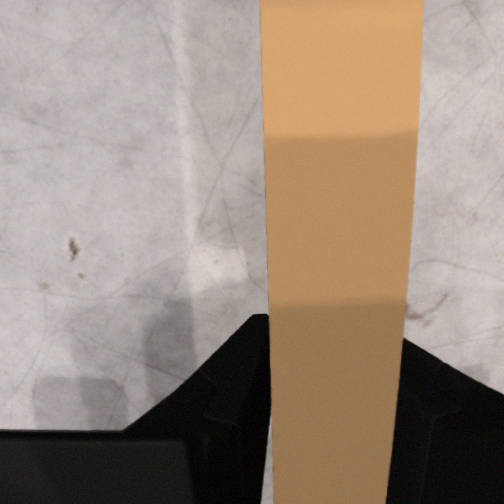

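Request:
execute_actions(
  actions=[
    {"rows":[[0,0,0,0,0,0,1,0.014,0,0,0,0,0,-0.7],[0,0,0,0,0,0,1,0.014,0,0,0,0,0,-0.7],[0,0,0,0,0,0,1,0.014,0,0,0,0,0,-0.7],[0,0,0,0,0,0,1,0.014,-0.055,0,0,0,0,-0.7]],"steps":15},
  ],
  pictures=false,
)

Request:
execute_actions(
  actions=[
    {"rows":[[0,0,0,0,0,0,1,-0.015,0,0,0,0.01,0,-0.7],[0,0,0,0,0,0,1,-0.03,0,0,0,0.015,-0.005,-0.7]],"steps":15},
  ],
  pictures=false,
)

Scene clock: 117.90 s of 4700.00 s.
left_arm: end_effector_position=(+0.4088, +0.0741, +0.4964) grip_measured=+1.000 end_effector_quat_wxyz=(+0.882, -0.016, +0.031, -0.470) end_effector_velocity=(-0.001, +0.001, -0.001) end_effector_angular_velocity=(+0.002, +0.010, +0.005) | right_arm: end_effector_position=(+0.1218, -0.1821, +0.1156) grip_measured=-0.462 end_effector_quat_wxyz=(+0.723, -0.086, +0.682, +0.072) end_effector_velocity=(-0.003, +0.000, -0.001) end_effector_angular_velocity=(+0.009, +0.020, +0.020)
Joint positions: left_arm=[ 0.26   1.73   1.5    0.19  -0.036 -0.058  0.088] | right_arm=[ 0.111  2.066  1.258 -0.753  0.06   0.964  0.016]
Joint velocities: left_arm=[-0.002 -0.002 -0.002 -0.007 -0.007 -0.007  0.   ] | right_arm=[-0.002 -0.002 -0.007  0.007 -0.022 -0.022 -0.   ]
Motor temperatures (°C, as the motors report them): left_arm=[27 45 38 35 30 25] | right_arm=[28 45 35 30 28 26]
Heat: left arm: hottest shoulder 45 °C (+8.1 °C/min); right arm: hottest shoulder 45 °C (+5.0 °C/min).
Steps of this call (steps 1 to 15: the robot went on to your last target; steps 16 to 90: nothing new was sent; then 1.80 s passed at rest; steps 91 to 105: all 15 steps of this action). Readings (joint positions):
91: left_arm=[0.260 1.730 1.500 0.190 -0.036 -0.058] | right_arm=[0.102 2.094 1.258 -0.755 0.060 0.964]
92: left_arm=[0.260 1.730 1.500 0.190 -0.036 -0.058] | right_arm=[0.103 2.094 1.258 -0.754 0.062 0.964]
94: left_arm=[0.260 1.730 1.500 0.190 -0.036 -0.058] | right_arm=[0.103 2.089 1.258 -0.753 0.062 0.964]
98: left_arm=[0.260 1.730 1.500 0.190 -0.036 -0.058] | right_arm=[0.108 2.073 1.258 -0.753 0.060 0.964]
105: the state above

Scene clock: 118.40 s of 4700.00 s.
left_arm: end_effector_position=(+0.4088, +0.0741, +0.4964) grip_measured=+1.000 end_effector_quat_wxyz=(+0.882, -0.016, +0.031, -0.470) end_effector_velocity=(-0.001, +0.002, +0.001) end_effector_angular_velocity=(+0.006, -0.005, +0.005) | right_arm: end_effector_position=(+0.1231, -0.1829, +0.1156) grip_measured=-0.462 end_effector_quat_wxyz=(+0.722, -0.086, +0.683, +0.071) end_effector_velocity=(+0.000, -0.003, -0.001) end_effector_angular_velocity=(-0.008, +0.011, -0.015)
Joint positions: left_arm=[ 0.26   1.73   1.5    0.19  -0.036 -0.058  0.088] | right_arm=[ 0.106  2.066  1.258 -0.754  0.059  0.961  0.016]
Joint velocities: left_arm=[-0.002 -0.007 -0.002 -0.007 -0.007  0.007  0.   ] | right_arm=[-0.007  0.002 -0.002 -0.007 -0.007  0.007 -0.   ]
Motor temperatures (°C, as the motors report them): left_arm=[27 45 38 35 30 25] | right_arm=[28 45 35 30 28 26]
Heat: left arm: hottest shoulder 45 °C (+8.1 °C/min); right arm: hottest shoulder 45 °C (+5.1 °C/min).
Steps of this call (steps 1 to 15: all 15 steps of this action). Readings (joint positions):
1: left_arm=[0.260 1.730 1.500 0.190 -0.036 -0.058] | right_arm=[0.111 2.066 1.258 -0.753 0.060 0.964]
2: left_arm=[0.260 1.730 1.500 0.190 -0.036 -0.058] | right_arm=[0.109 2.066 1.258 -0.754 0.062 0.964]
4: left_arm=[0.260 1.730 1.500 0.190 -0.036 -0.058] | right_arm=[0.106 2.066 1.258 -0.754 0.059 0.963]
8: left_arm=[0.260 1.730 1.500 0.190 -0.036 -0.058] | right_arm=[0.106 2.066 1.258 -0.754 0.059 0.962]
15: the state above

Request:
execute_actions(
  actions=[
    {"rows":[[0,0,0,0,0,0,1,0.014,0,0,0,0,0,-0.7],[0,0,0,0,0,0,1,0.014,0,0,0,0,0,-0.7],[0,0,0,0,0,0,1,0.014,0,0,0,0,0,-0.7],[0,0,0,0,0,0,1,0.014,0.03,0,-0.008,0,0,-0.7]],"steps":15},
  ],
  pictures=false,
)

Request:
execute_actions(
  actions=[
    {"rows":[[0,0,0,0,0,0,1,-0.015,0,0,0,0.01,0,-0.7],[0,0,0,0,0,0,1,-0.03,0,0,0,0.015,-0.005,-0.7]],"steps":15},
  ],
  pictures=false,
)

Scene clock: 124.60 s of 4700.00 s.
left_arm: end_effector_position=(+0.4088, +0.0741, +0.4964) grip_measured=+1.000 end_effector_quat_wxyz=(+0.882, -0.016, +0.031, -0.470) end_effector_velocity=(+0.001, +0.003, +0.001) end_effector_angular_velocity=(-0.002, +0.007, +0.010) | right_arm: end_effector_position=(+0.1213, -0.1850, +0.1103) grip_measured=-0.462 end_effector_quat_wxyz=(+0.721, -0.094, +0.684, +0.066) end_effector_velocity=(+0.001, -0.003, +0.000) end_effector_angular_velocity=(-0.011, -0.003, +0.020)
Joint positions: left_arm=[ 0.26   1.73   1.5    0.19  -0.036 -0.058  0.088] | right_arm=[ 0.111  2.082  1.258 -0.758  0.065  0.964  0.016]
Joint velocities: left_arm=[ 0.002 -0.007 -0.002 -0.007 -0.007 -0.007  0.   ] | right_arm=[-0.002 -0.002 -0.002 -0.007  0.007 -0.022 -0.   ]
Motor temperatures (°C, as the motors report them): left_arm=[27 45 38 35 30 25] | right_arm=[28 45 35 30 28 26]
Heat: left arm: hottest shoulder 45 °C (+8.0 °C/min); right arm: hottest shoulder 45 °C (+3.0 °C/min).
Steps of this call (steps 1 to 15: the robot went on to your last target; steps 16 to 90: nothing new was sent; then 2.70 s passed at rest; steps 91 to 105: all 15 steps of this action). Readings (joint positions):
91: left_arm=[0.260 1.730 1.500 0.190 -0.036 -0.058] | right_arm=[0.108 2.066 1.258 -0.754 0.061 0.961]
92: left_arm=[0.260 1.730 1.500 0.190 -0.036 -0.058] | right_arm=[0.110 2.066 1.258 -0.754 0.064 0.961]
94: left_arm=[0.260 1.730 1.500 0.190 -0.036 -0.058] | right_arm=[0.111 2.068 1.258 -0.755 0.065 0.961]
98: left_arm=[0.260 1.730 1.500 0.190 -0.036 -0.058] | right_arm=[0.111 2.079 1.258 -0.757 0.065 0.963]
105: the state above

Scene clock: 125.10 s of 4700.00 s.
left_arm: end_effector_position=(+0.4088, +0.0741, +0.4964) grip_measured=+1.000 end_effector_quat_wxyz=(+0.882, -0.016, +0.031, -0.470) end_effector_velocity=(+0.003, +0.004, +0.002) end_effector_angular_velocity=(-0.010, +0.001, +0.025) | right_arm: end_effector_position=(+0.1233, -0.1868, +0.1102) grip_measured=-0.462 end_effector_quat_wxyz=(+0.719, -0.091, +0.686, +0.062) end_effector_velocity=(-0.000, -0.005, -0.000) end_effector_angular_velocity=(-0.018, +0.015, -0.000)
Joint positions: left_arm=[ 0.26   1.73   1.5    0.19  -0.036 -0.058  0.088] | right_arm=[ 0.102  2.082  1.258 -0.761  0.061  0.964  0.016]
Joint velocities: left_arm=[ 0.002 -0.007 -0.007  0.007 -0.022 -0.007  0.   ] | right_arm=[-0.007  0.002  0.002 -0.022 -0.007 -0.007 -0.   ]
Motor temperatures (°C, as the motors report them): left_arm=[27 45 38 35 30 25] | right_arm=[28 45 35 30 28 26]
Heat: left arm: hottest shoulder 45 °C (+8.1 °C/min); right arm: hottest shoulder 45 °C (+3.0 °C/min).
Steps of this call (steps 1 to 15: all 15 steps of this action). Readings (joint positions):
1: left_arm=[0.260 1.730 1.500 0.190 -0.036 -0.058] | right_arm=[0.110 2.082 1.258 -0.758 0.065 0.964]
2: left_arm=[0.260 1.730 1.500 0.190 -0.036 -0.058] | right_arm=[0.107 2.082 1.258 -0.760 0.065 0.964]
4: left_arm=[0.260 1.730 1.500 0.190 -0.036 -0.058] | right_arm=[0.102 2.082 1.258 -0.761 0.061 0.964]
8: left_arm=[0.260 1.730 1.500 0.190 -0.036 -0.058] | right_arm=[0.102 2.082 1.258 -0.761 0.061 0.964]
15: the state above

Request:
execute_actions(
  actions=[
    {"rows":[[0,0,0,0,0,0,1,0.014,0,0,0,0,0,-0.7],[0,0,0,0,0,0,1,0.014,0,0,0,0,0,-0.7],[0,0,0,0,0,0,1,0.014,0,0,0,0,0,-0.7],[0,0,0,0,0,0,1,0.014,-0.035,0,0,0,0,-0.7]],"steps":15},
  ],
  pictures=false,
)

Request:
execute_actions(
  actions=[
    {"rows":[[0,0,0,0,0,0,1,-0.015,0,0,0,0.01,0,-0.7],[0,0,0,0,0,0,1,-0.03,0,0,0,0.015,-0.005,-0.7]],"steps":15},
  ],
  pictures=false,
)

Scene clock: 129.77 s of 4700.00 s.
left_arm: end_effector_position=(+0.4088, +0.0741, +0.4964) grip_measured=+1.000 end_effector_quat_wxyz=(+0.882, -0.016, +0.031, -0.470) end_effector_velocity=(+0.001, +0.002, +0.004) end_effector_angular_velocity=(-0.014, -0.001, +0.020) | right_arm: end_effector_position=(+0.1215, -0.1842, +0.1134) grip_measured=-0.462 end_effector_quat_wxyz=(+0.722, -0.091, +0.683, +0.068) end_effector_velocity=(-0.001, -0.002, +0.000) end_effector_angular_velocity=(-0.004, +0.009, -0.010)
Joint positions: left_arm=[ 0.26   1.73   1.5    0.19  -0.036 -0.058  0.088] | right_arm=[ 0.111  2.072  1.258 -0.759  0.063  0.964  0.016]
Joint velocities: left_arm=[-0.002 -0.002  0.002  0.007 -0.022 -0.007  0.   ] | right_arm=[-0.002 -0.002 -0.002 -0.007 -0.007  0.007 -0.   ]
Motor temperatures (°C, as the motors report them): left_arm=[27 45 38 36 30 25] | right_arm=[28 46 35 30 28 26]
Heat: left arm: hottest shoulder 45 °C (+7.0 °C/min); right arm: hottest shoulder 46 °C (+3.0 °C/min).
Steps of this call (steps 1 to 15: the robot went on to your last target; steps 16 to 90: nothing new was sent; then 1.17 s passed at rest; steps 91 to 105: all 15 steps of this action). Readings (joint positions):
91: left_arm=[0.260 1.730 1.500 0.190 -0.036 -0.058] | right_arm=[0.104 2.082 1.258 -0.761 0.061 0.964]
92: left_arm=[0.260 1.730 1.500 0.190 -0.036 -0.058] | right_arm=[0.106 2.082 1.258 -0.760 0.062 0.964]
94: left_arm=[0.260 1.730 1.500 0.190 -0.036 -0.058] | right_arm=[0.108 2.080 1.258 -0.759 0.063 0.964]
98: left_arm=[0.260 1.730 1.500 0.190 -0.036 -0.058] | right_arm=[0.109 2.076 1.258 -0.759 0.063 0.964]
105: the state above

Scene clock: 130.27 s of 4700.00 s.
left_arm: end_effector_position=(+0.4088, +0.0741, +0.4964) grip_measured=+1.000 end_effector_quat_wxyz=(+0.882, -0.016, +0.031, -0.470) end_effector_velocity=(+0.002, +0.001, -0.004) end_effector_angular_velocity=(-0.001, +0.024, +0.020) | right_arm: end_effector_position=(+0.1238, -0.1853, +0.1134) grip_measured=-0.462 end_effector_quat_wxyz=(+0.721, -0.088, +0.684, +0.065) end_effector_velocity=(+0.001, -0.003, +0.000) end_effector_angular_velocity=(-0.011, -0.003, +0.020)
Joint positions: left_arm=[ 0.26   1.73   1.5    0.19  -0.036 -0.058  0.088] | right_arm=[ 0.103  2.072  1.258 -0.759  0.061  0.964  0.016]
Joint velocities: left_arm=[-0.002  0.002 -0.002 -0.007 -0.022 -0.022  0.   ] | right_arm=[-0.002 -0.002 -0.002 -0.007  0.007 -0.022 -0.   ]
Motor temperatures (°C, as the motors report them): left_arm=[27 45 38 36 30 25] | right_arm=[28 46 35 30 28 26]
Heat: left arm: hottest shoulder 45 °C (+7.1 °C/min); right arm: hottest shoulder 46 °C (+2.0 °C/min).
Steps of this call (steps 1 to 15: all 15 steps of this action). Readings (joint positions):
1: left_arm=[0.260 1.730 1.500 0.190 -0.036 -0.058] | right_arm=[0.110 2.072 1.258 -0.759 0.063 0.964]
2: left_arm=[0.260 1.730 1.500 0.190 -0.036 -0.058] | right_arm=[0.108 2.072 1.258 -0.759 0.064 0.964]
4: left_arm=[0.260 1.730 1.500 0.190 -0.036 -0.058] | right_arm=[0.103 2.072 1.258 -0.759 0.061 0.964]
8: left_arm=[0.260 1.730 1.500 0.190 -0.036 -0.058] | right_arm=[0.103 2.072 1.258 -0.759 0.061 0.964]
15: the state above

Request:
execute_actions(
  actions=[
    {"rows":[[0,0,0,0,0,0,1,0.012,0,0,0,0,0,-0.7],[0,0,0,0,0,0,1,0.012,0,0,0,0,0,-0.7],[0,0,0,0,0,0,1,0.012,0,0,0,0,0,-0.7],[0,0,0,0,0,0,1,0.012,0,0,-0.008,0,0,-0.7]],"steps":12},
  ],
  pictures=false,
)

Request:
execute_actions(
  actions=[
    {"rows":[[0,0,0,0,0,0,1,-0.015,0,0,0,0.01,0,-0.7],[0,0,0,0,0,0,1,-0.03,0,0,0,0.015,-0.005,-0.7]],"steps":15},
  ],
  pictures=false,
)

Scene clock: 135.17 s of 4700.00 s.
left_arm: end_effector_position=(+0.4088, +0.0741, +0.4964) grip_measured=+1.000 end_effector_quat_wxyz=(+0.882, -0.016, +0.031, -0.470) end_effector_velocity=(+0.000, -0.001, -0.004) end_effector_angular_velocity=(-0.002, +0.024, +0.006) | right_arm: end_effector_position=(+0.1226, -0.1860, +0.1136) grip_measured=-0.462 end_effector_quat_wxyz=(+0.722, -0.091, +0.683, +0.064) end_effector_velocity=(-0.002, -0.005, +0.000) end_effector_angular_velocity=(-0.024, +0.002, +0.010)
Joint positions: left_arm=[ 0.26   1.73   1.5    0.19  -0.036 -0.058  0.088] | right_arm=[ 0.107  2.072  1.258 -0.765  0.066  0.966  0.016]
Joint velocities: left_arm=[-0.002  0.002 -0.002 -0.007 -0.007 -0.022  0.   ] | right_arm=[ 0.002 -0.002 -0.002 -0.022  0.007 -0.007 -0.   ]
Motor temperatures (°C, as the motors report them): left_arm=[27 46 38 36 30 25] | right_arm=[28 46 35 30 28 26]
Heat: left arm: hottest shoulder 46 °C (+6.0 °C/min); right arm: hottest shoulder 46 °C (+1.0 °C/min).
Steps of this call (steps 1 to 15: the robot went on to your last target; steps 16 to 90: nothing new was sent; then 1.50 s passed at rest; steps 91 to 102: all 12 steps of this action). Readings (joint positions):
91: left_arm=[0.260 1.730 1.500 0.190 -0.036 -0.058] | right_arm=[0.105 2.072 1.258 -0.759 0.063 0.964]
92: left_arm=[0.260 1.730 1.500 0.190 -0.036 -0.058] | right_arm=[0.106 2.072 1.258 -0.759 0.066 0.964]
94: left_arm=[0.260 1.730 1.500 0.190 -0.036 -0.058] | right_arm=[0.107 2.072 1.258 -0.759 0.066 0.964]
98: left_arm=[0.260 1.730 1.500 0.190 -0.036 -0.058] | right_arm=[0.107 2.072 1.258 -0.764 0.066 0.965]
102: the state above

Scene clock: 135.67 s of 4700.00 s.
left_arm: end_effector_position=(+0.4088, +0.0741, +0.4964) grip_measured=+1.000 end_effector_quat_wxyz=(+0.882, -0.016, +0.031, -0.470) end_effector_velocity=(-0.001, +0.002, +0.001) end_effector_angular_velocity=(-0.002, +0.008, -0.005) | right_arm: end_effector_position=(+0.1244, -0.1874, +0.1134) grip_measured=-0.462 end_effector_quat_wxyz=(+0.721, -0.089, +0.685, +0.061) end_effector_velocity=(-0.001, -0.002, -0.001) end_effector_angular_velocity=(-0.008, +0.011, -0.010)
Joint positions: left_arm=[ 0.26   1.73   1.5    0.19  -0.036 -0.058  0.088] | right_arm=[ 0.1    2.072  1.258 -0.767  0.063  0.966  0.016]
Joint velocities: left_arm=[ 0.002 -0.007 -0.002 -0.007  0.007 -0.007  0.   ] | right_arm=[-0.002  0.002 -0.002 -0.007 -0.007  0.007  0.   ]
Motor temperatures (°C, as the motors report them): left_arm=[27 46 38 36 30 25] | right_arm=[28 46 35 30 28 26]
Heat: left arm: hottest shoulder 46 °C (+6.1 °C/min); right arm: hottest shoulder 46 °C (+1.0 °C/min).
Steps of this call (steps 1 to 15: all 15 steps of this action). Readings (joint positions):
1: left_arm=[0.260 1.730 1.500 0.190 -0.036 -0.058] | right_arm=[0.106 2.072 1.258 -0.765 0.066 0.966]
2: left_arm=[0.260 1.730 1.500 0.190 -0.036 -0.058] | right_arm=[0.104 2.072 1.258 -0.765 0.066 0.966]
4: left_arm=[0.260 1.730 1.500 0.190 -0.036 -0.058] | right_arm=[0.100 2.072 1.258 -0.767 0.064 0.966]
8: left_arm=[0.260 1.730 1.500 0.190 -0.036 -0.058] | right_arm=[0.100 2.072 1.258 -0.767 0.063 0.966]
15: the state above

Request:
execute_actions(
  actions=[
    {"rows":[[0,0,0,0,0,0,1,0.009,0,0,0,0,0,-0.7],[0,0,0,0,0,0,1,0.009,0,0,0,0,0,-0.7],[0,0,0,0,0,0,1,0.009,0,0,0,0,0,-0.7],[0,0,0,0,0,0,1,0.009,0,0,-0.012,0,0,-0.7]],"steps":12},
  ],
  pictures=false,
)

Request:
execute_actions(
  actions=[
    {"rows":[[0,0,0,0,0,0,1,0,0.024,0,0,0,0,-0.7]],"steps":12},
  ],
  pictures=false,
)

Scene clock: 140.30 s of 4700.00 s.
left_arm: end_effector_position=(+0.4088, +0.0741, +0.4964) grip_measured=+1.000 end_effector_quat_wxyz=(+0.882, -0.016, +0.031, -0.470) end_effector_velocity=(-0.003, +0.000, -0.002) end_effector_angular_velocity=(+0.010, +0.015, -0.009) | right_arm: end_effector_position=(+0.1232, -0.1876, +0.1136) grip_measured=-0.462 end_effector_quat_wxyz=(+0.721, -0.091, +0.684, +0.060) end_effector_velocity=(+0.001, +0.002, -0.001) end_effector_angular_velocity=(+0.019, +0.000, -0.010)
Joint positions: left_arm=[ 0.26   1.73   1.5    0.19  -0.036 -0.058  0.088] | right_arm=[ 0.104  2.072  1.258 -0.771  0.066  0.967  0.016]
Joint velocities: left_arm=[-0.002 -0.007 -0.002 -0.022  0.007 -0.007  0.   ] | right_arm=[-0.002 -0.002 -0.007  0.022 -0.007  0.007 -0.   ]
Motor temperatures (°C, as the motors report them): left_arm=[27 46 38 37 30 25] | right_arm=[28 46 35 30 28 26]
Heat: left arm: hottest shoulder 46 °C (+5.0 °C/min); right arm: hottest shoulder 46 °C (+0.0 °C/min).
Steps of this call (steps 1 to 15: the robot went on to your last target; steps 16 to 90: nothing new was sent; then 1.23 s passed at rest; steps 91 to 102: all 12 steps of this action). Readings (joint positions):
91: left_arm=[0.260 1.730 1.500 0.190 -0.036 -0.058] | right_arm=[0.101 2.072 1.258 -0.767 0.064 0.966]
92: left_arm=[0.260 1.730 1.500 0.190 -0.036 -0.058] | right_arm=[0.103 2.072 1.258 -0.766 0.064 0.966]
94: left_arm=[0.260 1.730 1.500 0.190 -0.036 -0.058] | right_arm=[0.104 2.072 1.258 -0.766 0.065 0.966]
98: left_arm=[0.260 1.730 1.500 0.190 -0.036 -0.058] | right_arm=[0.104 2.072 1.258 -0.770 0.066 0.967]
102: the state above

Scene clock: 140.70 s of 4700.00 s.
left_arm: end_effector_position=(+0.4088, +0.0741, +0.4964) grip_measured=+1.000 end_effector_quat_wxyz=(+0.882, -0.016, +0.031, -0.470) end_effector_velocity=(+0.001, +0.002, -0.001) end_effector_angular_velocity=(+0.003, +0.009, +0.020) | right_arm: end_effector_position=(+0.1236, -0.1874, +0.1110) grip_measured=-0.462 end_effector_quat_wxyz=(+0.721, -0.091, +0.685, +0.059) end_effector_velocity=(+0.002, -0.004, -0.001) end_effector_angular_velocity=(-0.014, -0.002, -0.015)
Joint positions: left_arm=[ 0.26   1.73   1.5    0.19  -0.036 -0.058  0.088] | right_arm=[ 0.103  2.08   1.258 -0.765  0.066  0.968  0.016]
Joint velocities: left_arm=[-0.002 -0.002 -0.002 -0.007 -0.022 -0.007  0.   ] | right_arm=[-0.007  0.002 -0.002 -0.007  0.007  0.007 -0.   ]
Motor temperatures (°C, as the motors report them): left_arm=[27 46 38 37 30 25] | right_arm=[28 46 35 30 28 26]
Heat: left arm: hottest shoulder 46 °C (+4.0 °C/min); right arm: hottest shoulder 46 °C (+0.0 °C/min).
Steps of this call (steps 1 to 12: all 12 steps of this action). Readings (joint positions):
1: left_arm=[0.260 1.730 1.500 0.190 -0.036 -0.058] | right_arm=[0.104 2.073 1.258 -0.771 0.066 0.967]
2: left_arm=[0.260 1.730 1.500 0.190 -0.036 -0.058] | right_arm=[0.103 2.074 1.258 -0.770 0.066 0.967]
4: left_arm=[0.260 1.730 1.500 0.190 -0.036 -0.058] | right_arm=[0.103 2.077 1.258 -0.767 0.066 0.968]
8: left_arm=[0.260 1.730 1.500 0.190 -0.036 -0.058] | right_arm=[0.103 2.080 1.258 -0.765 0.066 0.968]
12: the state above

Push here (z .111).

Request:
execute_actions(
  actions=[
    {"rows":[[0,0,0,0,0,0,1,-0.015,0,0,0,0.01,0,-0.7],[0,0,0,0,0,0,1,-0.03,0,0,0,0.015,-0.005,-0.7]],"steps":15},
  ],
  pictures=false,
)

Scene clock: 143.03 s of 4700.00 s.
left_arm: end_effector_position=(+0.4088, +0.0741, +0.4964) grip_measured=+1.000 end_effector_quat_wxyz=(+0.882, -0.016, +0.031, -0.470) end_effector_velocity=(-0.001, +0.001, -0.001) end_effector_angular_velocity=(+0.010, -0.002, +0.005) | right_arm: end_effector_position=(+0.1244, -0.1879, +0.1107) grip_measured=-0.462 end_effector_quat_wxyz=(+0.719, -0.089, +0.686, +0.059) end_effector_velocity=(-0.001, -0.002, -0.001) end_effector_angular_velocity=(-0.009, +0.012, +0.005)
Joint positions: left_arm=[ 0.26   1.73   1.5    0.19  -0.036 -0.058  0.088] | right_arm=[ 0.099  2.08   1.258 -0.764  0.062  0.967  0.016]
Joint velocities: left_arm=[-0.002 -0.002 -0.002 -0.007 -0.007  0.007  0.   ] | right_arm=[-0.002  0.002 -0.002 -0.007 -0.007 -0.007  0.   ]
Motor temperatures (°C, as the motors report them): left_arm=[27 46 39 37 30 25] | right_arm=[28 45 35 30 28 26]
Heat: left arm: hottest shoulder 46 °C (+4.0 °C/min); right arm: hottest shoulder 45 °C (-1.0 °C/min).
Steps of this call (steps 1 to 15: the robot went on to your last target; steps 16 to 55: nothing new was sent; steps 56 to 70: all 15 steps of this action). Readings (joint positions):
56: left_arm=[0.260 1.730 1.500 0.190 -0.036 -0.058] | right_arm=[0.103 2.080 1.258 -0.764 0.066 0.968]
57: left_arm=[0.260 1.730 1.500 0.190 -0.036 -0.058] | right_arm=[0.101 2.080 1.258 -0.764 0.065 0.968]
59: left_arm=[0.260 1.730 1.500 0.190 -0.036 -0.058] | right_arm=[0.099 2.080 1.258 -0.764 0.062 0.968]
63: left_arm=[0.260 1.730 1.500 0.190 -0.036 -0.058] | right_arm=[0.099 2.080 1.258 -0.764 0.062 0.968]
70: the state above

Request:
execute_actions(
  actions=[
    {"rows":[[0,0,0,0,0,0,1,0.009,0,0,0,0,0,-0.7],[0,0,0,0,0,0,1,0.009,0,0,0,0,0,-0.7],[0,0,0,0,0,0,1,0.009,0,0,0,0,0,-0.7],[0,0,0,0,0,0,1,0.009,-0.031,0,0.006,0,0,-0.7]],"steps":13},
  ],
  pictures=false,
)

Request:
execute_actions(
  actions=[
    {"rows":[[0,0,0,0,0,0,1,-0.015,0,0,0,0.01,0,-0.7],[0,0,0,0,0,0,1,-0.03,0,0,0,0.015,-0.005,-0.7]],"steps":15},
  ],
  pictures=false,
)

Scene clock: 146.53 s of 4700.00 s.
left_arm: end_effector_position=(+0.4088, +0.0741, +0.4964) grip_measured=+1.000 end_effector_quat_wxyz=(+0.882, -0.016, +0.031, -0.470) end_effector_velocity=(-0.002, -0.001, -0.001) end_effector_angular_velocity=(-0.006, +0.022, -0.009) | right_arm: end_effector_position=(+0.1234, -0.1851, +0.1123) grip_measured=-0.462 end_effector_quat_wxyz=(+0.722, -0.088, +0.684, +0.064) end_effector_velocity=(-0.004, +0.000, +0.002) end_effector_angular_velocity=(+0.000, +0.008, +0.015)
Joint positions: left_arm=[ 0.26   1.73   1.5    0.19  -0.036 -0.058  0.088] | right_arm=[ 0.105  2.076  1.258 -0.757  0.063  0.967  0.016]
Joint velocities: left_arm=[-0.002 -0.002 -0.002 -0.007  0.007 -0.022  0.   ] | right_arm=[ 0.007 -0.007 -0.002 -0.007 -0.007 -0.007  0.   ]
Motor temperatures (°C, as the motors report them): left_arm=[27 46 39 37 30 25] | right_arm=[28 46 35 30 28 26]
Heat: left arm: hottest shoulder 46 °C (+3.0 °C/min); right arm: hottest shoulder 46 °C (+0.0 °C/min).
Steps of this call (steps 1 to 15: the robot went on to your last target; steps 16 to 90: nothing new was sent; then 0.07 s passed at rest; steps 91 to 103: all 13 steps of this action). Readings (joint positions):
91: left_arm=[0.260 1.730 1.500 0.190 -0.036 -0.058] | right_arm=[0.100 2.080 1.258 -0.764 0.063 0.967]
92: left_arm=[0.260 1.730 1.500 0.190 -0.036 -0.058] | right_arm=[0.101 2.080 1.258 -0.763 0.063 0.967]
94: left_arm=[0.260 1.730 1.500 0.190 -0.036 -0.058] | right_arm=[0.102 2.080 1.258 -0.761 0.063 0.967]
98: left_arm=[0.260 1.730 1.500 0.190 -0.036 -0.058] | right_arm=[0.103 2.078 1.258 -0.758 0.063 0.967]
103: the state above

Scene clock: 147.03 s of 4700.00 s.
left_arm: end_effector_position=(+0.4088, +0.0741, +0.4964) grip_measured=+1.000 end_effector_quat_wxyz=(+0.882, -0.016, +0.031, -0.470) end_effector_velocity=(-0.002, -0.001, -0.001) end_effector_angular_velocity=(+0.010, -0.002, -0.010) | right_arm: end_effector_position=(+0.1241, -0.1854, +0.1123) grip_measured=-0.462 end_effector_quat_wxyz=(+0.721, -0.087, +0.685, +0.064) end_effector_velocity=(+0.001, -0.003, +0.000) end_effector_angular_velocity=(-0.009, -0.004, -0.010)
Joint positions: left_arm=[ 0.26   1.73   1.5    0.19  -0.036 -0.058  0.088] | right_arm=[ 0.102  2.076  1.258 -0.757  0.061  0.965  0.016]
Joint velocities: left_arm=[-0.002 -0.002 -0.002 -0.007  0.007  0.007  0.   ] | right_arm=[-0.002 -0.002 -0.002 -0.007  0.007  0.007  0.   ]
Motor temperatures (°C, as the motors report them): left_arm=[27 46 39 37 30 25] | right_arm=[28 46 35 30 28 26]
Heat: left arm: hottest shoulder 46 °C (+3.0 °C/min); right arm: hottest shoulder 46 °C (+0.0 °C/min).
Steps of this call (steps 1 to 15: all 15 steps of this action). Readings (joint positions):
1: left_arm=[0.260 1.730 1.500 0.190 -0.036 -0.058] | right_arm=[0.104 2.076 1.258 -0.757 0.063 0.967]
2: left_arm=[0.260 1.730 1.500 0.190 -0.036 -0.058] | right_arm=[0.102 2.076 1.258 -0.757 0.062 0.967]
4: left_arm=[0.260 1.730 1.500 0.190 -0.036 -0.058] | right_arm=[0.102 2.076 1.258 -0.757 0.061 0.967]
8: left_arm=[0.260 1.730 1.500 0.190 -0.036 -0.058] | right_arm=[0.102 2.076 1.258 -0.757 0.061 0.966]
15: the state above

Overshot laterally; pitch back ~−0.004.

Request:
execute_actions(
  actions=[
    {"rows":[[0,0,0,0,0,0,1,0.009,0,0,0,0,0,-0.7],[0,0,0,0,0,0,1,0.009,0,0,0,0,0,-0.7],[0,0,0,0,0,0,1,0.009,0,0,0,0,0,-0.7],[0,0,0,0,0,0,1,0.009,0,0,-0.007,0,0,-0.7]],"steps":12},
  ],
  pictures=false,
)

Request:
execute_actions(
  actions=[
    {"rows":[[0,0,0,0,0,0,1,-0.015,0,0,0,0.01,0,-0.7],[0,0,0,0,0,0,1,-0.03,0,0,0,0.015,-0.005,-0.7]],"steps":15},
  ],
  pictures=false,
)

Scene clock: 150.50 s of 4700.00 s.
left_arm: end_effector_position=(+0.4088, +0.0741, +0.4964) grip_measured=+1.000 end_effector_quat_wxyz=(+0.882, -0.016, +0.031, -0.470) end_effector_velocity=(-0.001, +0.001, -0.004) end_effector_angular_velocity=(+0.006, +0.012, +0.005) | right_arm: end_effector_position=(+0.1233, -0.1860, +0.1124) grip_measured=-0.462 end_effector_quat_wxyz=(+0.721, -0.090, +0.684, +0.063) end_effector_velocity=(-0.001, -0.002, -0.001) end_effector_angular_velocity=(-0.009, +0.012, +0.005)
Joint positions: left_arm=[ 0.26   1.73   1.5    0.19  -0.036 -0.058  0.088] | right_arm=[ 0.104  2.076  1.258 -0.762  0.064  0.966  0.016]
Joint velocities: left_arm=[-0.002 -0.002 -0.007 -0.007 -0.007 -0.007  0.   ] | right_arm=[-0.002  0.002 -0.002 -0.007 -0.007 -0.007 -0.   ]
Motor temperatures (°C, as the motors report them): left_arm=[27 46 39 37 30 25] | right_arm=[28 46 35 30 28 26]
Heat: left arm: hottest shoulder 46 °C (+2.0 °C/min); right arm: hottest shoulder 46 °C (+0.0 °C/min).
Steps of this call (steps 1 to 15: the robot went on to your last target; steps 16 to 90: nothing new was sent; then 0.07 s passed at rest; steps 91 to 102: all 12 steps of this action). Readings (joint positions):
91: left_arm=[0.260 1.730 1.500 0.190 -0.036 -0.058] | right_arm=[0.103 2.076 1.258 -0.757 0.062 0.965]
92: left_arm=[0.260 1.730 1.500 0.190 -0.036 -0.058] | right_arm=[0.104 2.076 1.258 -0.757 0.063 0.965]
94: left_arm=[0.260 1.730 1.500 0.190 -0.036 -0.058] | right_arm=[0.104 2.076 1.258 -0.758 0.064 0.965]
98: left_arm=[0.260 1.730 1.500 0.190 -0.036 -0.058] | right_arm=[0.104 2.076 1.258 -0.761 0.064 0.965]
102: the state above

Scene clock: 151.00 s of 4700.00 s.
left_arm: end_effector_position=(+0.4088, +0.0741, +0.4964) grip_measured=+1.000 end_effector_quat_wxyz=(+0.882, -0.016, +0.031, -0.470) end_effector_velocity=(-0.001, +0.001, -0.001) end_effector_angular_velocity=(+0.010, -0.002, +0.005) | right_arm: end_effector_position=(+0.1244, -0.1869, +0.1123) grip_measured=-0.462 end_effector_quat_wxyz=(+0.720, -0.088, +0.686, +0.062) end_effector_velocity=(+0.001, +0.003, +0.003) end_effector_angular_velocity=(+0.019, -0.000, -0.010)
Joint positions: left_arm=[ 0.26   1.73   1.5    0.19  -0.036 -0.058  0.088] | right_arm=[ 0.099  2.076  1.258 -0.763  0.061  0.966  0.016]
Joint velocities: left_arm=[-0.002 -0.002 -0.002 -0.007 -0.007  0.007  0.   ] | right_arm=[-0.002 -0.007  0.002  0.007 -0.007  0.007  0.   ]
Motor temperatures (°C, as the motors report them): left_arm=[27 46 39 37 30 25] | right_arm=[28 46 35 30 28 26]
Heat: left arm: hottest shoulder 46 °C (+2.0 °C/min); right arm: hottest shoulder 46 °C (+0.0 °C/min).
Steps of this call (steps 1 to 15: all 15 steps of this action). Readings (joint positions):
1: left_arm=[0.260 1.730 1.500 0.190 -0.036 -0.058] | right_arm=[0.104 2.076 1.258 -0.762 0.064 0.966]
2: left_arm=[0.260 1.730 1.500 0.190 -0.036 -0.058] | right_arm=[0.101 2.076 1.258 -0.763 0.064 0.966]
4: left_arm=[0.260 1.730 1.500 0.190 -0.036 -0.058] | right_arm=[0.099 2.076 1.258 -0.763 0.061 0.966]
8: left_arm=[0.260 1.730 1.500 0.190 -0.036 -0.058] | right_arm=[0.099 2.076 1.258 -0.763 0.061 0.966]
15: the state above

Request:
execute_actions(
  actions=[
    {"rows":[[0,0,0,0,0,0,1,-0.03,0,0,0,0.02,-0.005,-0.7],[0,0,0,0,0,0,1,-0.05,0,0,0,0.032,-0.01,-0.7]],"steps":15},
  ],
  pictures=false,
)

Scene clock: 154.17 s of 4700.00 s.
left_arm: end_effector_position=(+0.4088, +0.0741, +0.4964) grip_measured=+1.000 end_effector_quat_wxyz=(+0.882, -0.016, +0.031, -0.470) end_effector_velocity=(+0.001, +0.002, -0.007) end_effector_angular_velocity=(+0.019, +0.019, +0.020) | right_arm: end_effector_position=(+0.1249, -0.1871, +0.1123) grip_measured=-0.462 end_effector_quat_wxyz=(+0.720, -0.089, +0.686, +0.063) end_effector_velocity=(-0.002, -0.004, -0.001) end_effector_angular_velocity=(-0.009, +0.012, +0.005)
Joint positions: left_arm=[ 0.26   1.73   1.5    0.19  -0.036 -0.058  0.088] | right_arm=[ 0.098  2.076  1.258 -0.763  0.06   0.961  0.016]
Joint velocities: left_arm=[-0.002 -0.002 -0.007 -0.022 -0.022 -0.007  0.   ] | right_arm=[-0.002 -0.002 -0.007 -0.007 -0.007 -0.007 -0.   ]
Motor temperatures (°C, as the motors report them): left_arm=[27 46 39 38 30 25] | right_arm=[28 46 35 30 28 26]
Heat: left arm: hottest shoulder 46 °C (+2.0 °C/min); right arm: hottest shoulder 46 °C (+0.0 °C/min).
Steps of this call (steps 1 to 15: the robot went on to your last target; steps 16 to 80: nothing new was sent; steps 81 to 95: all 15 steps of this action). Readings (joint positions):
81: left_arm=[0.260 1.730 1.500 0.190 -0.036 -0.058] | right_arm=[0.099 2.076 1.258 -0.763 0.061 0.966]
82: left_arm=[0.260 1.730 1.500 0.190 -0.036 -0.058] | right_arm=[0.098 2.076 1.258 -0.763 0.060 0.964]
84: left_arm=[0.260 1.730 1.500 0.190 -0.036 -0.058] | right_arm=[0.098 2.076 1.258 -0.763 0.060 0.962]
88: left_arm=[0.260 1.730 1.500 0.190 -0.036 -0.058] | right_arm=[0.098 2.076 1.258 -0.763 0.060 0.961]
95: the state above

Request:
execute_actions(
  actions=[
    {"rows":[[0,0,0,0,0,0,1,0.02,0,0,0,0,0,-0.7],[0,0,0,0,0,0,1,0.02,0,0,0,0,0,-0.7],[0,0,0,0,0,0,1,0.02,0,0,0,0,0,-0.7],[0,0,0,0,0,0,1,0.02,0,0,0,0,0,-0.7],[0,0,0,0,0,0,1,0.02,-0.065,-0.08,0.032,0,0,-0.7]],"steps":15},
  ],
  pictures=false,
)

Request:
execute_actions(
  actions=[
    {"steps":10},
  ],
  pictures=false,
)

Scene clock: 164.73 s of 4700.00 s.
left_arm: end_effector_position=(+0.4088, +0.0741, +0.4964) grip_measured=+1.000 end_effector_quat_wxyz=(+0.882, -0.016, +0.031, -0.470) end_effector_velocity=(-0.004, -0.003, -0.003) end_effector_angular_velocity=(-0.002, +0.008, -0.014) | right_arm: end_effector_position=(+0.1198, -0.1903, +0.1130) grip_measured=-0.462 end_effector_quat_wxyz=(+0.726, -0.079, +0.679, +0.075) end_effector_velocity=(+0.001, +0.002, +0.002) end_effector_angular_velocity=(+0.016, -0.015, +0.024)
Joint positions: left_arm=[ 0.26   1.73   1.5    0.19  -0.036 -0.058  0.088] | right_arm=[ 0.108  2.034  1.196 -0.707  0.061  0.967  0.016]
Joint velocities: left_arm=[-0.007  0.002 -0.007  0.007  0.007 -0.007  0.   ] | right_arm=[ 0.002 -0.012 -0.012  0.022  0.007 -0.022 -0.   ]
Motor temperatures (°C, as the motors report them): left_arm=[27 46 39 38 30 25] | right_arm=[29 46 35 30 30 26]
Heat: left arm: hottest shoulder 46 °C (+2.0 °C/min); right arm: hottest shoulder 46 °C (+0.0 °C/min).
Steps of this call (steps 1 to 15: the robot went on to your last target; steps 16 to 90: nothing new was sent; then 7.07 s passed at rest; steps 91 to 105: all 15 steps of this action). Readings (joint positions):
91: left_arm=[0.260 1.730 1.500 0.190 -0.036 -0.058] | right_arm=[0.101 2.076 1.258 -0.763 0.063 0.961]
92: left_arm=[0.260 1.730 1.500 0.190 -0.036 -0.058] | right_arm=[0.104 2.076 1.258 -0.763 0.069 0.961]
94: left_arm=[0.260 1.730 1.500 0.190 -0.036 -0.058] | right_arm=[0.107 2.076 1.258 -0.762 0.069 0.962]
98: left_arm=[0.260 1.730 1.500 0.190 -0.036 -0.058] | right_arm=[0.107 2.046 1.209 -0.720 0.064 0.967]
105: the state above

Scene clock: 165.07 s of 4700.00 s.
left_arm: end_effector_position=(+0.4088, +0.0741, +0.4964) grip_measured=+1.000 end_effector_quat_wxyz=(+0.882, -0.016, +0.031, -0.470) end_effector_velocity=(+0.002, +0.002, +0.001) end_effector_angular_velocity=(-0.002, +0.007, +0.010) | right_arm: end_effector_position=(+0.1197, -0.1904, +0.1130) grip_measured=-0.462 end_effector_quat_wxyz=(+0.726, -0.079, +0.679, +0.075) end_effector_velocity=(-0.003, -0.001, +0.000) end_effector_angular_velocity=(+0.002, +0.023, -0.009)
Joint positions: left_arm=[ 0.26   1.73   1.5    0.19  -0.036 -0.058  0.088] | right_arm=[ 0.108  2.033  1.194 -0.706  0.061  0.967  0.016]
Joint velocities: left_arm=[ 0.002 -0.002  0.002 -0.007 -0.007 -0.007  0.   ] | right_arm=[-0.002 -0.002 -0.002 -0.007 -0.022  0.007 -0.   ]
Motor temperatures (°C, as the motors report them): left_arm=[27 46 39 38 30 25] | right_arm=[29 46 35 30 30 26]
Heat: left arm: hottest shoulder 46 °C (+2.0 °C/min); right arm: hottest shoulder 46 °C (+0.0 °C/min).
Steps of this call (steps 1 to 10: the robot went on to your last target). Readings (joint positions):
1: left_arm=[0.260 1.730 1.500 0.190 -0.036 -0.058] | right_arm=[0.108 2.034 1.195 -0.706 0.061 0.967]
2: left_arm=[0.260 1.730 1.500 0.190 -0.036 -0.058] | right_arm=[0.108 2.034 1.195 -0.706 0.061 0.967]
4: left_arm=[0.260 1.730 1.500 0.190 -0.036 -0.058] | right_arm=[0.108 2.033 1.195 -0.706 0.061 0.967]
8: left_arm=[0.260 1.730 1.500 0.190 -0.036 -0.058] | right_arm=[0.108 2.033 1.194 -0.706 0.061 0.967]
10: the state above

Request:
execute_actions(
  actions=[
    {"rows":[[0,0,0,0,0,0,1,0,0.035,0.055,-0.009,0,0,-0.7]],"steps":15},
  ],
  pictures=false,
)

Request:
execute_actions(
  actions=[
    {"rows":[[0,0,0,0,0,0,1,-0.015,0,0,0,0.01,0,-0.7],[0,0,0,0,0,0,1,-0.035,0,0,0,0.015,-0.005,-0.7]],"steps":15},
  ],
  pictures=false,
)

Scene clock: 170.50 s of 4700.00 s.
left_arm: end_effector_position=(+0.4088, +0.0741, +0.4964) grip_measured=+1.000 end_effector_quat_wxyz=(+0.882, -0.016, +0.031, -0.470) end_effector_velocity=(-0.001, +0.001, -0.001) end_effector_angular_velocity=(+0.002, +0.010, +0.005) | right_arm: end_effector_position=(+0.1210, -0.1847, +0.1120) grip_measured=-0.462 end_effector_quat_wxyz=(+0.723, -0.080, +0.682, +0.074) end_effector_velocity=(-0.001, -0.001, -0.001) end_effector_angular_velocity=(+0.001, +0.023, +0.000)
Joint positions: left_arm=[ 0.26   1.73   1.5    0.19  -0.036 -0.058  0.088] | right_arm=[ 0.109  2.058  1.228 -0.722  0.056  0.968  0.016]
Joint velocities: left_arm=[-0.002 -0.002 -0.002 -0.007 -0.007 -0.007  0.   ] | right_arm=[-0.007  0.002  0.002 -0.007 -0.022 -0.007 -0.   ]
Motor temperatures (°C, as the motors report them): left_arm=[27 47 39 38 30 25] | right_arm=[29 47 34 30 30 26]
Heat: left arm: hottest shoulder 47 °C (+2.0 °C/min); right arm: hottest shoulder 47 °C (+2.0 °C/min).
Steps of this call (steps 1 to 15: the robot went on to your last target; steps 16 to 90: nothing new was sent; then 1.93 s passed at rest; steps 91 to 105: all 15 steps of this action). Readings (joint positions):
91: left_arm=[0.260 1.730 1.500 0.190 -0.036 -0.058] | right_arm=[0.108 2.035 1.200 -0.710 0.060 0.967]
92: left_arm=[0.260 1.730 1.500 0.190 -0.036 -0.058] | right_arm=[0.108 2.040 1.208 -0.714 0.057 0.968]
94: left_arm=[0.260 1.730 1.500 0.190 -0.036 -0.058] | right_arm=[0.109 2.048 1.220 -0.716 0.056 0.968]
98: left_arm=[0.260 1.730 1.500 0.190 -0.036 -0.058] | right_arm=[0.109 2.056 1.226 -0.720 0.056 0.968]
105: the state above

Scene clock: 171.00 s of 4700.00 s.
left_arm: end_effector_position=(+0.4088, +0.0741, +0.4964) grip_measured=+1.000 end_effector_quat_wxyz=(+0.882, -0.016, +0.031, -0.470) end_effector_velocity=(-0.001, +0.001, -0.005) end_effector_angular_velocity=(+0.015, +0.017, +0.005) | right_arm: end_effector_position=(+0.1257, -0.1871, +0.1120) grip_measured=-0.462 end_effector_quat_wxyz=(+0.723, -0.077, +0.683, +0.070) end_effector_velocity=(-0.002, +0.002, +0.002) end_effector_angular_velocity=(+0.019, +0.016, +0.005)
Joint positions: left_arm=[ 0.26   1.73   1.5    0.19  -0.036 -0.058  0.088] | right_arm=[ 0.093  2.058  1.228 -0.723  0.055  0.963  0.016]
Joint velocities: left_arm=[-0.002 -0.002 -0.002 -0.022 -0.007 -0.007  0.   ] | right_arm=[-0.002 -0.007 -0.002  0.007 -0.022 -0.007  0.   ]
Motor temperatures (°C, as the motors report them): left_arm=[27 47 39 38 30 25] | right_arm=[29 47 34 30 30 26]
Heat: left arm: hottest shoulder 47 °C (+2.0 °C/min); right arm: hottest shoulder 47 °C (+2.0 °C/min).
Steps of this call (steps 1 to 15: all 15 steps of this action). Readings (joint positions):
1: left_arm=[0.260 1.730 1.500 0.190 -0.036 -0.058] | right_arm=[0.108 2.058 1.228 -0.722 0.056 0.968]
2: left_arm=[0.260 1.730 1.500 0.190 -0.036 -0.058] | right_arm=[0.106 2.058 1.228 -0.722 0.057 0.967]
4: left_arm=[0.260 1.730 1.500 0.190 -0.036 -0.058] | right_arm=[0.096 2.058 1.228 -0.722 0.059 0.965]
8: left_arm=[0.260 1.730 1.500 0.190 -0.036 -0.058] | right_arm=[0.093 2.058 1.228 -0.723 0.055 0.963]
15: the state above

Request:
execute_actions(
  actions=[
    {"rows":[[0,0,0,0,0,0,1,0.009,0,0,0,0,0,-0.7],[0,0,0,0,0,0,1,0.009,0,0,0,0,0,-0.7],[0,0,0,0,0,0,1,0.009,0,0,0,0,0,-0.7],[0,0,0,0,0,0,1,0.009,-0.045,0,0,0,0,-0.7]],"steps":13},
  ],
  pictures=false,
)

Request:
execute_actions(
  actions=[
    {"rows":[[0,0,0,0,0,0,1,0,0.04,0,0,0,0,-0.7]],"steps":12},
  ],
  pictures=false,
)

Request:
execute_actions(
  actions=[
    {"rows":[[0,0,0,0,0,0,1,0,0,0,-0.012,0,0,-0.7]],"steps":12},
  ],
  pictures=false,
)

Request:
execute_actions(
  actions=[
    {"rows":[[0,0,0,0,0,0,1,0,0,0,0.015,0,0,-0.7]],"steps":12},
  ],
  pictures=false,
)

Scene clock: 175.93 s of 4700.00 s.
left_arm: end_effector_position=(+0.4088, +0.0741, +0.4964) grip_measured=+1.000 end_effector_quat_wxyz=(+0.882, -0.016, +0.031, -0.470) end_effector_velocity=(-0.001, +0.001, -0.001) end_effector_angular_velocity=(+0.002, +0.010, +0.005) | right_arm: end_effector_position=(+0.1252, -0.1860, +0.1138) grip_measured=-0.462 end_effector_quat_wxyz=(+0.724, -0.077, +0.681, +0.072) end_effector_velocity=(+0.002, -0.001, +0.003) end_effector_angular_velocity=(-0.000, -0.008, -0.010)
Joint positions: left_arm=[ 0.26   1.73   1.5    0.19  -0.036 -0.058  0.088] | right_arm=[ 0.096  2.053  1.228 -0.722  0.057  0.963  0.016]
Joint velocities: left_arm=[-0.002 -0.002 -0.002 -0.007 -0.007 -0.007  0.   ] | right_arm=[-0.002 -0.007  0.002 -0.007  0.007  0.007 -0.   ]
Motor temperatures (°C, as the motors report them): left_arm=[27 47 39 39 30 25] | right_arm=[29 47 34 30 30 26]
Heat: left arm: hottest shoulder 47 °C (+2.0 °C/min); right arm: hottest shoulder 47 °C (+2.0 °C/min).
Steps of this call (steps 1 to 15: the robot went on to your last target; steps 16 to 90: nothing new was sent; then 1.50 s passed at rest; steps 91 to 103: all 13 steps of this action). Readings (joint positions):
91: left_arm=[0.260 1.730 1.500 0.190 -0.036 -0.058] | right_arm=[0.095 2.058 1.228 -0.723 0.056 0.963]
92: left_arm=[0.260 1.730 1.500 0.190 -0.036 -0.058] | right_arm=[0.096 2.058 1.228 -0.723 0.057 0.963]
94: left_arm=[0.260 1.730 1.500 0.190 -0.036 -0.058] | right_arm=[0.096 2.056 1.228 -0.723 0.057 0.963]
98: left_arm=[0.260 1.730 1.500 0.190 -0.036 -0.058] | right_arm=[0.096 2.053 1.228 -0.722 0.057 0.963]
103: the state above

Scene clock: 176.33 s of 4700.00 s.
left_arm: end_effector_position=(+0.4088, +0.0741, +0.4964) grip_measured=+1.000 end_effector_quat_wxyz=(+0.882, -0.016, +0.031, -0.470) end_effector_velocity=(-0.002, -0.001, +0.001) end_effector_angular_velocity=(-0.002, +0.008, -0.009) | right_arm: end_effector_position=(+0.1246, -0.1875, +0.1098) grip_measured=-0.462 end_effector_quat_wxyz=(+0.722, -0.080, +0.683, +0.069) end_effector_velocity=(-0.000, -0.006, +0.000) end_effector_angular_velocity=(-0.024, +0.002, +0.019)
Joint positions: left_arm=[ 0.26   1.73   1.5    0.19  -0.036 -0.058  0.088] | right_arm=[ 0.096  2.064  1.228 -0.723  0.056  0.963  0.016]
Joint velocities: left_arm=[-0.002 -0.002  0.002 -0.007  0.007 -0.007  0.   ] | right_arm=[-0.002 -0.002 -0.002 -0.022  0.007 -0.022 -0.   ]
Motor temperatures (°C, as the motors report them): left_arm=[27 47 39 39 30 25] | right_arm=[29 47 34 30 30 26]
Heat: left arm: hottest shoulder 47 °C (+2.0 °C/min); right arm: hottest shoulder 47 °C (+2.0 °C/min).
Steps of this call (steps 1 to 12: all 12 steps of this action). Readings (joint positions):
1: left_arm=[0.260 1.730 1.500 0.190 -0.036 -0.058] | right_arm=[0.096 2.056 1.228 -0.723 0.057 0.963]
2: left_arm=[0.260 1.730 1.500 0.190 -0.036 -0.058] | right_arm=[0.096 2.059 1.228 -0.723 0.057 0.963]
4: left_arm=[0.260 1.730 1.500 0.190 -0.036 -0.058] | right_arm=[0.096 2.063 1.228 -0.722 0.056 0.963]
8: left_arm=[0.260 1.730 1.500 0.190 -0.036 -0.058] | right_arm=[0.096 2.064 1.228 -0.722 0.056 0.963]
12: the state above

Scene clock: 176.73 s of 4700.00 s.
left_arm: end_effector_position=(+0.4088, +0.0741, +0.4964) grip_measured=+1.000 end_effector_quat_wxyz=(+0.882, -0.016, +0.031, -0.470) end_effector_velocity=(+0.002, +0.001, -0.003) end_effector_angular_velocity=(+0.006, -0.005, +0.009) | right_arm: end_effector_position=(+0.1244, -0.1878, +0.1103) grip_measured=-0.462 end_effector_quat_wxyz=(+0.722, -0.081, +0.684, +0.068) end_effector_velocity=(-0.001, -0.002, +0.000) end_effector_angular_velocity=(-0.004, +0.010, +0.005)
Joint positions: left_arm=[ 0.26   1.73   1.5    0.19  -0.036 -0.058  0.088] | right_arm=[ 0.096  2.064  1.231 -0.728  0.056  0.963  0.016]
Joint velocities: left_arm=[ 0.002  0.002 -0.007  0.007 -0.007  0.007  0.   ] | right_arm=[-0.002 -0.002 -0.002 -0.007 -0.007 -0.007 -0.   ]
Motor temperatures (°C, as the motors report them): left_arm=[27 47 39 39 30 25] | right_arm=[29 47 34 30 29 26]
Heat: left arm: hottest shoulder 47 °C (+2.0 °C/min); right arm: hottest shoulder 47 °C (+2.0 °C/min).
Steps of this call (steps 1 to 12: all 12 steps of this action). Readings (joint positions):
1: left_arm=[0.260 1.730 1.500 0.190 -0.036 -0.058] | right_arm=[0.096 2.064 1.228 -0.724 0.056 0.963]
2: left_arm=[0.260 1.730 1.500 0.190 -0.036 -0.058] | right_arm=[0.096 2.064 1.229 -0.724 0.056 0.963]
4: left_arm=[0.260 1.730 1.500 0.190 -0.036 -0.058] | right_arm=[0.096 2.064 1.230 -0.726 0.056 0.963]
8: left_arm=[0.260 1.730 1.500 0.190 -0.036 -0.058] | right_arm=[0.096 2.064 1.231 -0.728 0.056 0.963]
12: the state above

Scene clock: 177.13 s of 4700.00 s.
left_arm: end_effector_position=(+0.4088, +0.0741, +0.4964) grip_measured=+1.000 end_effector_quat_wxyz=(+0.882, -0.016, +0.031, -0.470) end_effector_velocity=(+0.001, +0.003, +0.001) end_effector_angular_velocity=(-0.002, +0.007, +0.010) | right_arm: end_effector_position=(+0.1248, -0.1866, +0.1104) grip_measured=-0.462 end_effector_quat_wxyz=(+0.723, -0.080, +0.683, +0.070) end_effector_velocity=(+0.001, +0.001, +0.000) end_effector_angular_velocity=(+0.004, -0.010, +0.010)
Joint positions: left_arm=[ 0.26   1.73   1.5    0.19  -0.036 -0.058  0.088] | right_arm=[ 0.096  2.064  1.231 -0.723  0.056  0.963  0.016]
Joint velocities: left_arm=[ 0.002 -0.007 -0.002 -0.007 -0.007 -0.007  0.   ] | right_arm=[ 0.002 -0.002 -0.002  0.007  0.007 -0.007 -0.   ]
Motor temperatures (°C, as the motors report them): left_arm=[27 47 39 39 30 25] | right_arm=[28 47 34 30 29 26]
Heat: left arm: hottest shoulder 47 °C (+2.0 °C/min); right arm: hottest shoulder 47 °C (+2.0 °C/min).
Steps of this call (steps 1 to 12: all 12 steps of this action). Readings (joint positions):
1: left_arm=[0.260 1.730 1.500 0.190 -0.036 -0.058] | right_arm=[0.096 2.064 1.231 -0.727 0.056 0.963]
2: left_arm=[0.260 1.730 1.500 0.190 -0.036 -0.058] | right_arm=[0.096 2.064 1.231 -0.726 0.056 0.963]
4: left_arm=[0.260 1.730 1.500 0.190 -0.036 -0.058] | right_arm=[0.096 2.064 1.231 -0.724 0.056 0.963]
8: left_arm=[0.260 1.730 1.500 0.190 -0.036 -0.058] | right_arm=[0.096 2.064 1.231 -0.723 0.056 0.963]
12: the state above

Request:
execute_actions(
  actions=[
    {"rows":[[0,0,0,0,0,0,1,0,-0.03,0,-0.005,0,0,-0.7]],"steps":12},
  ],
  pictures=false,
)

Request:
execute_actions(
  actions=[
    {"rows":[[0,0,0,0,0,0,1,-0.015,0,0,0,0.01,0,-0.7],[0,0,0,0,0,0,1,-0.035,0,0,0,0.017,-0.005,-0.7]],"steps":15},
  ],
  pictures=false,
)

Scene clock: 180.97 s of 4700.00 s.
left_arm: end_effector_position=(+0.4088, +0.0741, +0.4964) grip_measured=+1.000 end_effector_quat_wxyz=(+0.882, -0.016, +0.031, -0.470) end_effector_velocity=(-0.001, +0.002, +0.002) end_effector_angular_velocity=(-0.019, +0.015, -0.004) | right_arm: end_effector_position=(+0.1247, -0.1868, +0.1123) grip_measured=-0.462 end_effector_quat_wxyz=(+0.723, -0.079, +0.683, +0.070) end_effector_velocity=(-0.002, -0.004, -0.001) end_effector_angular_velocity=(-0.010, +0.012, +0.020)
Joint positions: left_arm=[ 0.26   1.73   1.5    0.19  -0.036 -0.058  0.088] | right_arm=[ 0.096  2.059  1.231 -0.727  0.055  0.963  0.016]
Joint velocities: left_arm=[ 0.002 -0.007 -0.007  0.007  0.007 -0.022  0.   ] | right_arm=[-0.002 -0.002 -0.007 -0.007 -0.007 -0.022 -0.   ]
Motor temperatures (°C, as the motors report them): left_arm=[27 47 39 39 30 25] | right_arm=[28 47 34 31 29 26]
Heat: left arm: hottest shoulder 47 °C (+2.0 °C/min); right arm: hottest shoulder 47 °C (+2.0 °C/min).
Steps of this call (steps 1 to 15: the robot went on to your last target; steps 16 to 90: nothing new was sent; then 0.43 s passed at rest; steps 91 to 102: all 12 steps of this action). Readings (joint positions):
91: left_arm=[0.260 1.730 1.500 0.190 -0.036 -0.058] | right_arm=[0.096 2.061 1.231 -0.723 0.055 0.963]
92: left_arm=[0.260 1.730 1.500 0.190 -0.036 -0.058] | right_arm=[0.096 2.061 1.231 -0.723 0.055 0.963]
94: left_arm=[0.260 1.730 1.500 0.190 -0.036 -0.058] | right_arm=[0.096 2.061 1.231 -0.724 0.055 0.963]
98: left_arm=[0.260 1.730 1.500 0.190 -0.036 -0.058] | right_arm=[0.096 2.060 1.231 -0.726 0.055 0.963]
102: the state above

Scene clock: 181.47 s of 4700.00 s.
left_arm: end_effector_position=(+0.4088, +0.0741, +0.4964) grip_measured=+1.000 end_effector_quat_wxyz=(+0.882, -0.016, +0.031, -0.470) end_effector_velocity=(-0.001, +0.001, -0.005) end_effector_angular_velocity=(+0.015, +0.017, +0.005) | right_arm: end_effector_position=(+0.1258, -0.1872, +0.1123) grip_measured=-0.462 end_effector_quat_wxyz=(+0.722, -0.078, +0.684, +0.070) end_effector_velocity=(-0.000, -0.000, +0.001) end_effector_angular_velocity=(+0.000, +0.008, +0.005)
Joint positions: left_arm=[ 0.26   1.73   1.5    0.19  -0.036 -0.058  0.088] | right_arm=[ 0.091  2.059  1.231 -0.727  0.051  0.959  0.016]
Joint velocities: left_arm=[-0.002 -0.002 -0.002 -0.022 -0.007 -0.007  0.   ] | right_arm=[-0.002 -0.002  0.002 -0.007 -0.007 -0.007 -0.   ]
Motor temperatures (°C, as the motors report them): left_arm=[27 47 39 39 30 25] | right_arm=[28 47 34 31 29 26]
Heat: left arm: hottest shoulder 47 °C (+2.0 °C/min); right arm: hottest shoulder 47 °C (+2.0 °C/min).
Steps of this call (steps 1 to 15: all 15 steps of this action). Readings (joint positions):
1: left_arm=[0.260 1.730 1.500 0.190 -0.036 -0.058] | right_arm=[0.095 2.059 1.231 -0.727 0.055 0.963]
2: left_arm=[0.260 1.730 1.500 0.190 -0.036 -0.058] | right_arm=[0.093 2.059 1.231 -0.727 0.055 0.962]
4: left_arm=[0.260 1.730 1.500 0.190 -0.036 -0.058] | right_arm=[0.091 2.059 1.231 -0.727 0.051 0.960]
8: left_arm=[0.260 1.730 1.500 0.190 -0.036 -0.058] | right_arm=[0.091 2.059 1.231 -0.727 0.051 0.959]
15: the state above


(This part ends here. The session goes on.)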